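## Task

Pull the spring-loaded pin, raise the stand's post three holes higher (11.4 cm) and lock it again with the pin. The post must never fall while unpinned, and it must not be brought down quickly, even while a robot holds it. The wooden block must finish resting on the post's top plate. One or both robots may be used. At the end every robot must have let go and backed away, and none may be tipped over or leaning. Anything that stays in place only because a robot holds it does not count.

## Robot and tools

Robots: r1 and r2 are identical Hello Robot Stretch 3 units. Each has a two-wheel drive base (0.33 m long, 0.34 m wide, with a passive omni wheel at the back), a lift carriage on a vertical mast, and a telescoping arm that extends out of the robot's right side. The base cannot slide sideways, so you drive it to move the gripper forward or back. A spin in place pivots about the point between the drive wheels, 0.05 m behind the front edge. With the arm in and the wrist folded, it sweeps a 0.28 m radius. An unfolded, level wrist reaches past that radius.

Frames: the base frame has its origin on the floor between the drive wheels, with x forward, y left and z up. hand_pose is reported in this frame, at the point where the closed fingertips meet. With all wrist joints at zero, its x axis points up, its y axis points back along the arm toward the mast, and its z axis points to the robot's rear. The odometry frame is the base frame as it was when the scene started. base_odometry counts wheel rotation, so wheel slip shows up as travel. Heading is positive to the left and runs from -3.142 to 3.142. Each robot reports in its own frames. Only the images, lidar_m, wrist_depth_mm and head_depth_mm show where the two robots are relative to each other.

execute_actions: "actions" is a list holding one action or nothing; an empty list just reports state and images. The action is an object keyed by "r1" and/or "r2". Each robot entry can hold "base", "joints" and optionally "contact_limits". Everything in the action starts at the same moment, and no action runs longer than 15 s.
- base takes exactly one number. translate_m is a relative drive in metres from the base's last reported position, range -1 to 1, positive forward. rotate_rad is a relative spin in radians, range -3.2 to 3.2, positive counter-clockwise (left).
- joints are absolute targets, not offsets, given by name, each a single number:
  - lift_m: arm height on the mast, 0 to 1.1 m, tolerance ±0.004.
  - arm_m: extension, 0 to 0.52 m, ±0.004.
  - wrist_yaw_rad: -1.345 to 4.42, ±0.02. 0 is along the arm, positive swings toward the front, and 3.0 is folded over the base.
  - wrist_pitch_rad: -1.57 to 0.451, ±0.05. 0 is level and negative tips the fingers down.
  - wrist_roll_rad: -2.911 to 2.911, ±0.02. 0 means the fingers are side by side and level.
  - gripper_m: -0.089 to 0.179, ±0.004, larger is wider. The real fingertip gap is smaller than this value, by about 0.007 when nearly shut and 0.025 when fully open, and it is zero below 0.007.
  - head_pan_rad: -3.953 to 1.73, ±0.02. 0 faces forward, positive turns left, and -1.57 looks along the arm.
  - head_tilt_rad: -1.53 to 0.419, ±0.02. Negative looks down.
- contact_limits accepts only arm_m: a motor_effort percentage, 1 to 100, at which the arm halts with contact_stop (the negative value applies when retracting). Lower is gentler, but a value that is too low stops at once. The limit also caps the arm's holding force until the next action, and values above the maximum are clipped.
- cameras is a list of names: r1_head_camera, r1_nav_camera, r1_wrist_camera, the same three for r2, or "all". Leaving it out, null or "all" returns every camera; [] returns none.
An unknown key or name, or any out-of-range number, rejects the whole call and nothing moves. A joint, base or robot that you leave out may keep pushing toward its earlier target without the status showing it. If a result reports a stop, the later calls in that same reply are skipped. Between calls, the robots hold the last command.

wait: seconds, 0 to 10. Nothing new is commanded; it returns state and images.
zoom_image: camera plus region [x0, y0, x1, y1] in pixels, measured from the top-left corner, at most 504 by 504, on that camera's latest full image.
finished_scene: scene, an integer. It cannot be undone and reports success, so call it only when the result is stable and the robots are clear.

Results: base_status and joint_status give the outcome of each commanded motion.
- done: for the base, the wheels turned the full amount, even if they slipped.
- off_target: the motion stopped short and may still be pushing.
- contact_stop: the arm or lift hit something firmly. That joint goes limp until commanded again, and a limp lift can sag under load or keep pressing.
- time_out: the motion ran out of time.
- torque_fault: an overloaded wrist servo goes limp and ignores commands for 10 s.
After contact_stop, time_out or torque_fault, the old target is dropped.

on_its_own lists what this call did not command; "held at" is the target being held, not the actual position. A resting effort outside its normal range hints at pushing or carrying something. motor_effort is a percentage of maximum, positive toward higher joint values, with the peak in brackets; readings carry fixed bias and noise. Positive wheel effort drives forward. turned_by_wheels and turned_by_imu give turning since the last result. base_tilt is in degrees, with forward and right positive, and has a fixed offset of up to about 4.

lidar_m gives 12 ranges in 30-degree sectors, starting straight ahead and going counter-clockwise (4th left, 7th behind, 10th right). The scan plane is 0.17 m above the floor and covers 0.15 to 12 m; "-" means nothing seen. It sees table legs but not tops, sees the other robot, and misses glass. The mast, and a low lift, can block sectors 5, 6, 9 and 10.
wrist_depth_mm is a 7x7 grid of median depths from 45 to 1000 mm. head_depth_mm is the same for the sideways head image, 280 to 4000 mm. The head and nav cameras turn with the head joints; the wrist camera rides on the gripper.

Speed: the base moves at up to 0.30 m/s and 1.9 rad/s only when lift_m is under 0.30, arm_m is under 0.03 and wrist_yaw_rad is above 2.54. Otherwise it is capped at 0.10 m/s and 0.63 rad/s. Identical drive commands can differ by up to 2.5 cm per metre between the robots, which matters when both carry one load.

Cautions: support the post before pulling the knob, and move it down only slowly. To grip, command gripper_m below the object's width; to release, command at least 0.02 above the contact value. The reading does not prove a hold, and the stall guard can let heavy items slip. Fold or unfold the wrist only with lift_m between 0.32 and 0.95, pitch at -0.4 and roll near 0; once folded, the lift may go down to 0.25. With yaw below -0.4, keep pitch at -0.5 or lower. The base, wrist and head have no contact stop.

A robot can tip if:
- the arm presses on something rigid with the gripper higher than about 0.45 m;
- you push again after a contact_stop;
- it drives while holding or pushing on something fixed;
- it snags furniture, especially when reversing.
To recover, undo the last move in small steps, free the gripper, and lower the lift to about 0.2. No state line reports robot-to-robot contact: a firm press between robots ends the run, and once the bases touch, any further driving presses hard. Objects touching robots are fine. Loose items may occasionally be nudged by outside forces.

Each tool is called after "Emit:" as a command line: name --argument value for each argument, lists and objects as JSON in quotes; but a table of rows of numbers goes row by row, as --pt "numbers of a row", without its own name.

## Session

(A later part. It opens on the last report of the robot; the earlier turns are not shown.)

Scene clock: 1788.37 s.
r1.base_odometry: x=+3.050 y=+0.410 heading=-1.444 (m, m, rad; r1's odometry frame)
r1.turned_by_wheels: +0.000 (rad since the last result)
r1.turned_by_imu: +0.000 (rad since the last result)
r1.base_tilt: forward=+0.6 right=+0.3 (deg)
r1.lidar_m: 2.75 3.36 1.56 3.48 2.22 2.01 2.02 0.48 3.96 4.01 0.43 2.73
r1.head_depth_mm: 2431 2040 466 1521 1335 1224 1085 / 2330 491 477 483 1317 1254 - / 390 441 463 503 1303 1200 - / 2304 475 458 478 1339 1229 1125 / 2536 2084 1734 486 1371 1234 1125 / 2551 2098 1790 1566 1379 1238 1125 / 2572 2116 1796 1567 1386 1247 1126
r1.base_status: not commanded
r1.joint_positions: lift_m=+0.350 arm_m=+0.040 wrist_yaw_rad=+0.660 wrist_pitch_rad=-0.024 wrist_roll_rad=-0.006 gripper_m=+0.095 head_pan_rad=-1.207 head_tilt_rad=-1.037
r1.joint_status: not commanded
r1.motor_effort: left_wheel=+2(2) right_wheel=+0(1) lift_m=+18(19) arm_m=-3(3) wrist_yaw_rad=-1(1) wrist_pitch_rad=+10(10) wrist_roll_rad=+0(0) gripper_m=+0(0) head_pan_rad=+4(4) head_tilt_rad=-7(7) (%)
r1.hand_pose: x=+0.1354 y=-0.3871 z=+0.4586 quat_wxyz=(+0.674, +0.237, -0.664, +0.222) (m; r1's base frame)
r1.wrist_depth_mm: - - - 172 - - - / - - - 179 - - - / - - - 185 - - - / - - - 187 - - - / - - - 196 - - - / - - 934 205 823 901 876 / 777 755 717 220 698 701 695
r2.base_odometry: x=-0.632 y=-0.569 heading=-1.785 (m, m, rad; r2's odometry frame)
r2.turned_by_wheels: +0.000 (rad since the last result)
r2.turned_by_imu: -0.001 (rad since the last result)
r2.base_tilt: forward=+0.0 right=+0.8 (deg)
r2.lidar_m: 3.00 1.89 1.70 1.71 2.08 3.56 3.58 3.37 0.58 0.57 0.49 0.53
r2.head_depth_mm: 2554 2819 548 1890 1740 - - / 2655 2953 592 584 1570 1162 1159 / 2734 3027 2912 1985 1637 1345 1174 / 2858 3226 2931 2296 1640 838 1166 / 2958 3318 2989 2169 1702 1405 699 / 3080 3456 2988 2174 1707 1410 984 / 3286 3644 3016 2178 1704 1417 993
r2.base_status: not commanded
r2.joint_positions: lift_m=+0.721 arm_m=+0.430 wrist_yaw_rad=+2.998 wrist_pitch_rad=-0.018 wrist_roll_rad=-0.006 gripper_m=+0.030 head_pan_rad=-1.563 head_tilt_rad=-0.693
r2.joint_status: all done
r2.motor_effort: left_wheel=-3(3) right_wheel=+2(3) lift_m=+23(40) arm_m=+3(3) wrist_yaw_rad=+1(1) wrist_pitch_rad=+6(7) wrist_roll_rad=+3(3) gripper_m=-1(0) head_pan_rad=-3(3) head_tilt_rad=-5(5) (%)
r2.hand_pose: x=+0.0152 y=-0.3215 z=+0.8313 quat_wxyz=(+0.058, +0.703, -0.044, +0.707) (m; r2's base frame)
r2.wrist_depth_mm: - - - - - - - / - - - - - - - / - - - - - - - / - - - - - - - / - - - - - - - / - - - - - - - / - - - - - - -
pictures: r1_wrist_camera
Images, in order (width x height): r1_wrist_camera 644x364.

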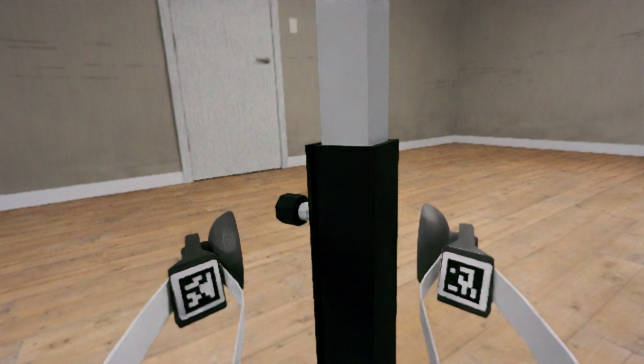

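Emit:
execute_actions --actions '[{"r2": {"joints": {"lift_m": 0.716}}}]' --cameras '["r1_wrist_camera", "r2_head_camera"]'

Scene clock: 1821.17 s.
r1.base_odometry: x=+3.050 y=+0.410 heading=-1.444 (m, m, rad; r1's odometry frame)
r1.turned_by_wheels: +0.000 (rad since the last result)
r1.turned_by_imu: +0.000 (rad since the last result)
r1.base_tilt: forward=+0.6 right=+0.2 (deg)
r1.lidar_m: 2.75 3.34 1.56 3.48 2.23 2.01 2.03 0.48 3.97 3.99 0.43 2.74
r1.head_depth_mm: 2464 2054 471 1520 1348 1223 1087 / 2328 494 479 491 1314 1251 - / 393 441 465 507 1303 1207 - / 2307 477 460 478 1333 1232 1121 / 2528 2095 1738 493 1372 1230 1118 / 2554 2113 1782 1555 1378 1235 1121 / 2576 2118 1807 1567 1388 1241 1121
r1.base_status: not commanded
r1.joint_positions: lift_m=+0.350 arm_m=+0.040 wrist_yaw_rad=+0.660 wrist_pitch_rad=-0.024 wrist_roll_rad=-0.006 gripper_m=+0.095 head_pan_rad=-1.207 head_tilt_rad=-1.037
r1.joint_status: not commanded
r1.motor_effort: left_wheel=+2(2) right_wheel=-1(1) lift_m=+18(18) arm_m=-3(3) wrist_yaw_rad=-1(1) wrist_pitch_rad=+10(10) wrist_roll_rad=+0(0) gripper_m=+0(0) head_pan_rad=+4(4) head_tilt_rad=-7(8) (%)
r1.hand_pose: x=+0.1354 y=-0.3871 z=+0.4586 quat_wxyz=(+0.674, +0.237, -0.664, +0.222) (m; r1's base frame)
r1.wrist_depth_mm: - - - 172 - - - / - - - 178 - - - / - - - 183 - - - / - - - 186 - - - / - - - 194 - - - / - - 936 205 831 919 884 / 787 740 736 221 683 702 709
r2.base_odometry: x=-0.632 y=-0.569 heading=-1.785 (m, m, rad; r2's odometry frame)
r2.turned_by_wheels: +0.000 (rad since the last result)
r2.turned_by_imu: -0.001 (rad since the last result)
r2.base_tilt: forward=+0.0 right=+0.8 (deg)
r2.lidar_m: 2.99 1.88 1.70 1.71 2.08 3.57 3.59 3.36 0.58 0.57 0.49 0.53
r2.head_depth_mm: 2547 2843 547 1890 1729 1441 - / 2633 2953 591 586 1580 1023 1155 / 2753 3038 2893 1978 1658 1350 1173 / 2867 3159 2910 2334 1662 836 1173 / 2972 3303 2963 2166 1698 1408 698 / 3077 3489 2973 2164 1703 1408 979 / 3207 3689 3012 2187 1715 1417 993
r2.base_status: not commanded
r2.joint_positions: lift_m=+0.716 arm_m=+0.430 wrist_yaw_rad=+2.998 wrist_pitch_rad=-0.019 wrist_roll_rad=-0.006 gripper_m=+0.030 head_pan_rad=-1.563 head_tilt_rad=-0.693
r2.joint_status: all done
r2.motor_effort: left_wheel=-1(3) right_wheel=+1(3) lift_m=+17(24) arm_m=+2(3) wrist_yaw_rad=+1(1) wrist_pitch_rad=+7(7) wrist_roll_rad=+3(3) gripper_m=+1(0) head_pan_rad=-3(3) head_tilt_rad=-5(5) (%)
r2.hand_pose: x=+0.0152 y=-0.3215 z=+0.8261 quat_wxyz=(+0.058, +0.703, -0.043, +0.707) (m; r2's base frame)
r2.wrist_depth_mm: - - - - - - - / - - - - - - - / - - - - - - - / - - - - - - - / - - - - - - - / - - - - - - - / - - - - - - -
pictures: r1_wrist_camera, r2_head_camera (sideways: a quarter turn clockwise sets it upright)
Images, in order (width x height): r1_wrist_camera 644x364, r2_head_camera 896x504.

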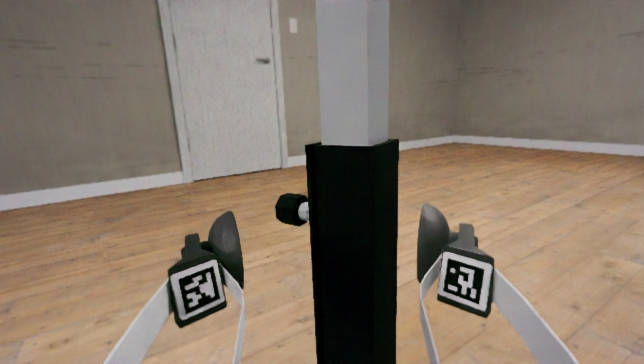

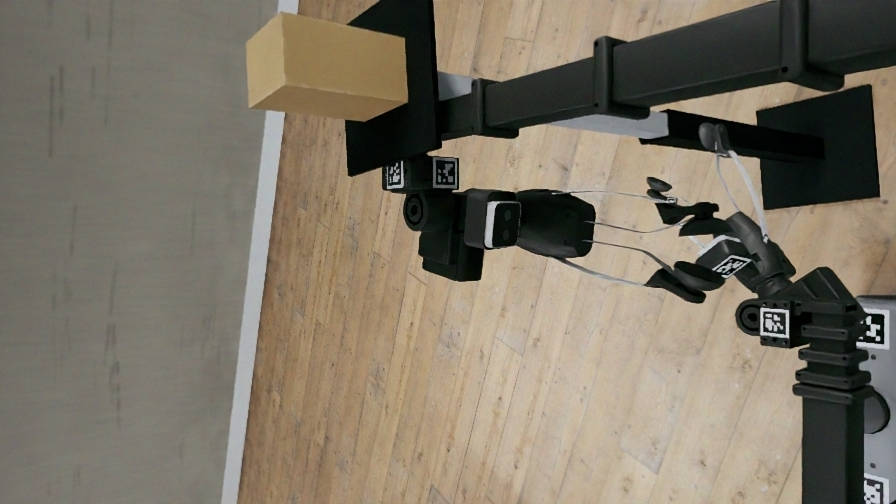

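Emit:
execute_actions --actions '[{"r1": {"base": {"translate_m": -0.1}, "joints": {"arm_m": 0.0}}, "r2": {"joints": {"lift_m": 0.68, "arm_m": 0.2}}}]' --cameras '["r1_head_camera", "r2_head_camera", "r1_wrist_camera"]'

Scene clock: 1838.47 s.
r1.base_odometry: x=+3.037 y=+0.509 heading=-1.444 (m, m, rad; r1's odometry frame)
r1.turned_by_wheels: +0.000 (rad since the last result)
r1.turned_by_imu: -0.001 (rad since the last result)
r1.base_tilt: forward=+0.5 right=+0.3 (deg)
r1.lidar_m: 2.84 3.46 1.62 3.35 2.12 1.92 1.93 0.40 3.94 3.96 0.47 2.83
r1.head_depth_mm: 2453 2031 1732 470 507 1079 1050 / 2469 2038 1750 486 1286 1222 - / 2482 2010 1757 1536 1313 1257 - / 2375 498 1724 1513 1307 1226 1117 / 417 479 1672 1526 1371 1232 1115 / 442 505 1793 1560 1379 1237 1124 / 2566 2114 1799 1565 1383 1245 1126
r1.base_status: done
r1.joint_positions: lift_m=+0.350 arm_m=+0.002 wrist_yaw_rad=+0.660 wrist_pitch_rad=-0.024 wrist_roll_rad=-0.006 gripper_m=+0.095 head_pan_rad=-1.207 head_tilt_rad=-1.037
r1.joint_status: all done
joint sent to its limit — the command would take r1.arm_m past its lower limit, so that joint was sent only as far as its limit.
r1.motor_effort: left_wheel=+2(3) right_wheel=-1(4) lift_m=+19(19) arm_m=-3(3) wrist_yaw_rad=-1(1) wrist_pitch_rad=+10(11) wrist_roll_rad=+0(0) gripper_m=+0(0) head_pan_rad=+4(4) head_tilt_rad=-7(7) (%)
r1.hand_pose: x=+0.1354 y=-0.3488 z=+0.4586 quat_wxyz=(+0.674, +0.237, -0.664, +0.222) (m; r1's base frame)
r1.wrist_depth_mm: - - - - - - - / - - - - - - - / - - - - - - - / - - - - - - - / - - - - - - - / - - 862 838 923 892 880 / 769 748 719 669 722 738 694
r2.base_odometry: x=-0.632 y=-0.569 heading=-1.785 (m, m, rad; r2's odometry frame)
r2.turned_by_wheels: +0.000 (rad since the last result)
r2.turned_by_imu: -0.002 (rad since the last result)
r2.base_tilt: forward=+0.0 right=+0.7 (deg)
r2.lidar_m: 2.99 1.89 1.70 1.71 2.08 3.56 3.58 3.37 0.58 0.57 0.41 0.47
r2.head_depth_mm: 2543 2833 548 1895 1671 1416 - / 2659 2956 591 668 1222 974 1149 / 2732 3057 2885 2052 1727 - 1135 / 2870 3213 2931 2175 1746 1371 956 / 2994 3372 2929 2136 1697 1411 730 / 3083 3467 2960 2183 1709 1411 1199 / 3257 3711 3006 2190 1715 1413 1204
r2.base_status: not commanded
r2.joint_positions: lift_m=+0.680 arm_m=+0.200 wrist_yaw_rad=+2.998 wrist_pitch_rad=-0.019 wrist_roll_rad=-0.006 gripper_m=+0.030 head_pan_rad=-1.563 head_tilt_rad=-0.693
r2.joint_status: all done
r2.motor_effort: left_wheel=-1(1) right_wheel=+1(1) lift_m=+17(16) arm_m=-2(4) wrist_yaw_rad=+1(1) wrist_pitch_rad=+7(7) wrist_roll_rad=+3(3) gripper_m=+0(0) head_pan_rad=-2(2) head_tilt_rad=-4(4) (%)
r2.hand_pose: x=+0.0152 y=-0.0922 z=+0.7901 quat_wxyz=(+0.058, +0.703, -0.043, +0.707) (m; r2's base frame)
r2.wrist_depth_mm: - - - - - - - / - - - - - - - / - - - - - - - / - - - - - - - / - - - - - - - / - - - - - - - / - - - - - - -
pictures: r1_head_camera (sideways: a quarter turn clockwise sets it upright), r1_wrist_camera, r2_head_camera (sideways: a quarter turn clockwise sets it upright)
Images, in order (width x height): r1_head_camera 896x504, r1_wrist_camera 644x364, r2_head_camera 896x504.

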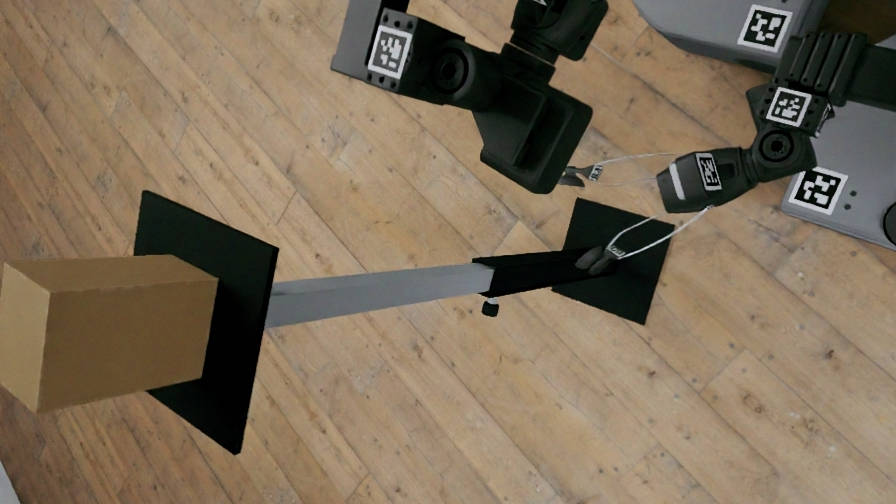

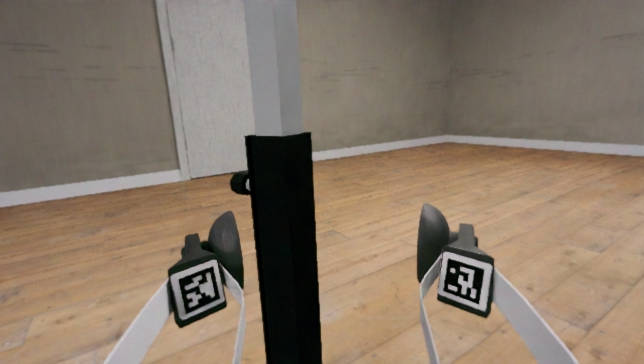

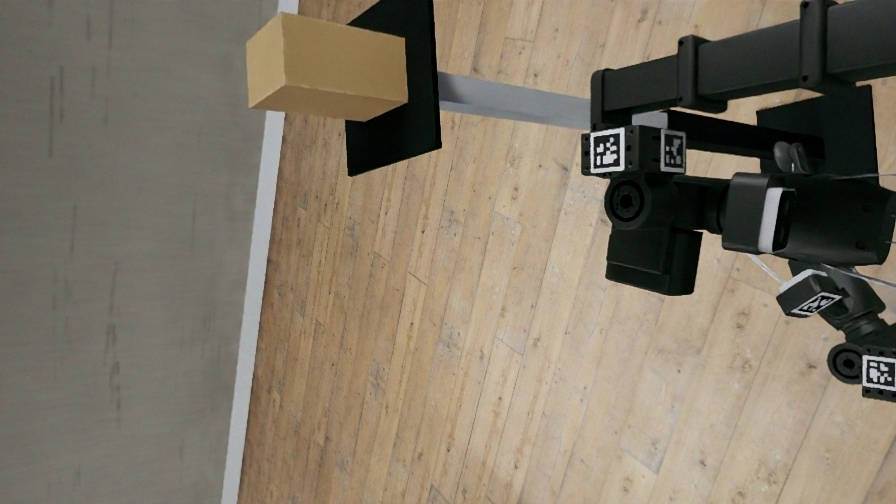

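The post is locked three holes up, the block is on the plate, and both robots are clear.

Emit:
finished_scene --scene 1

The scene is finished: the task was done.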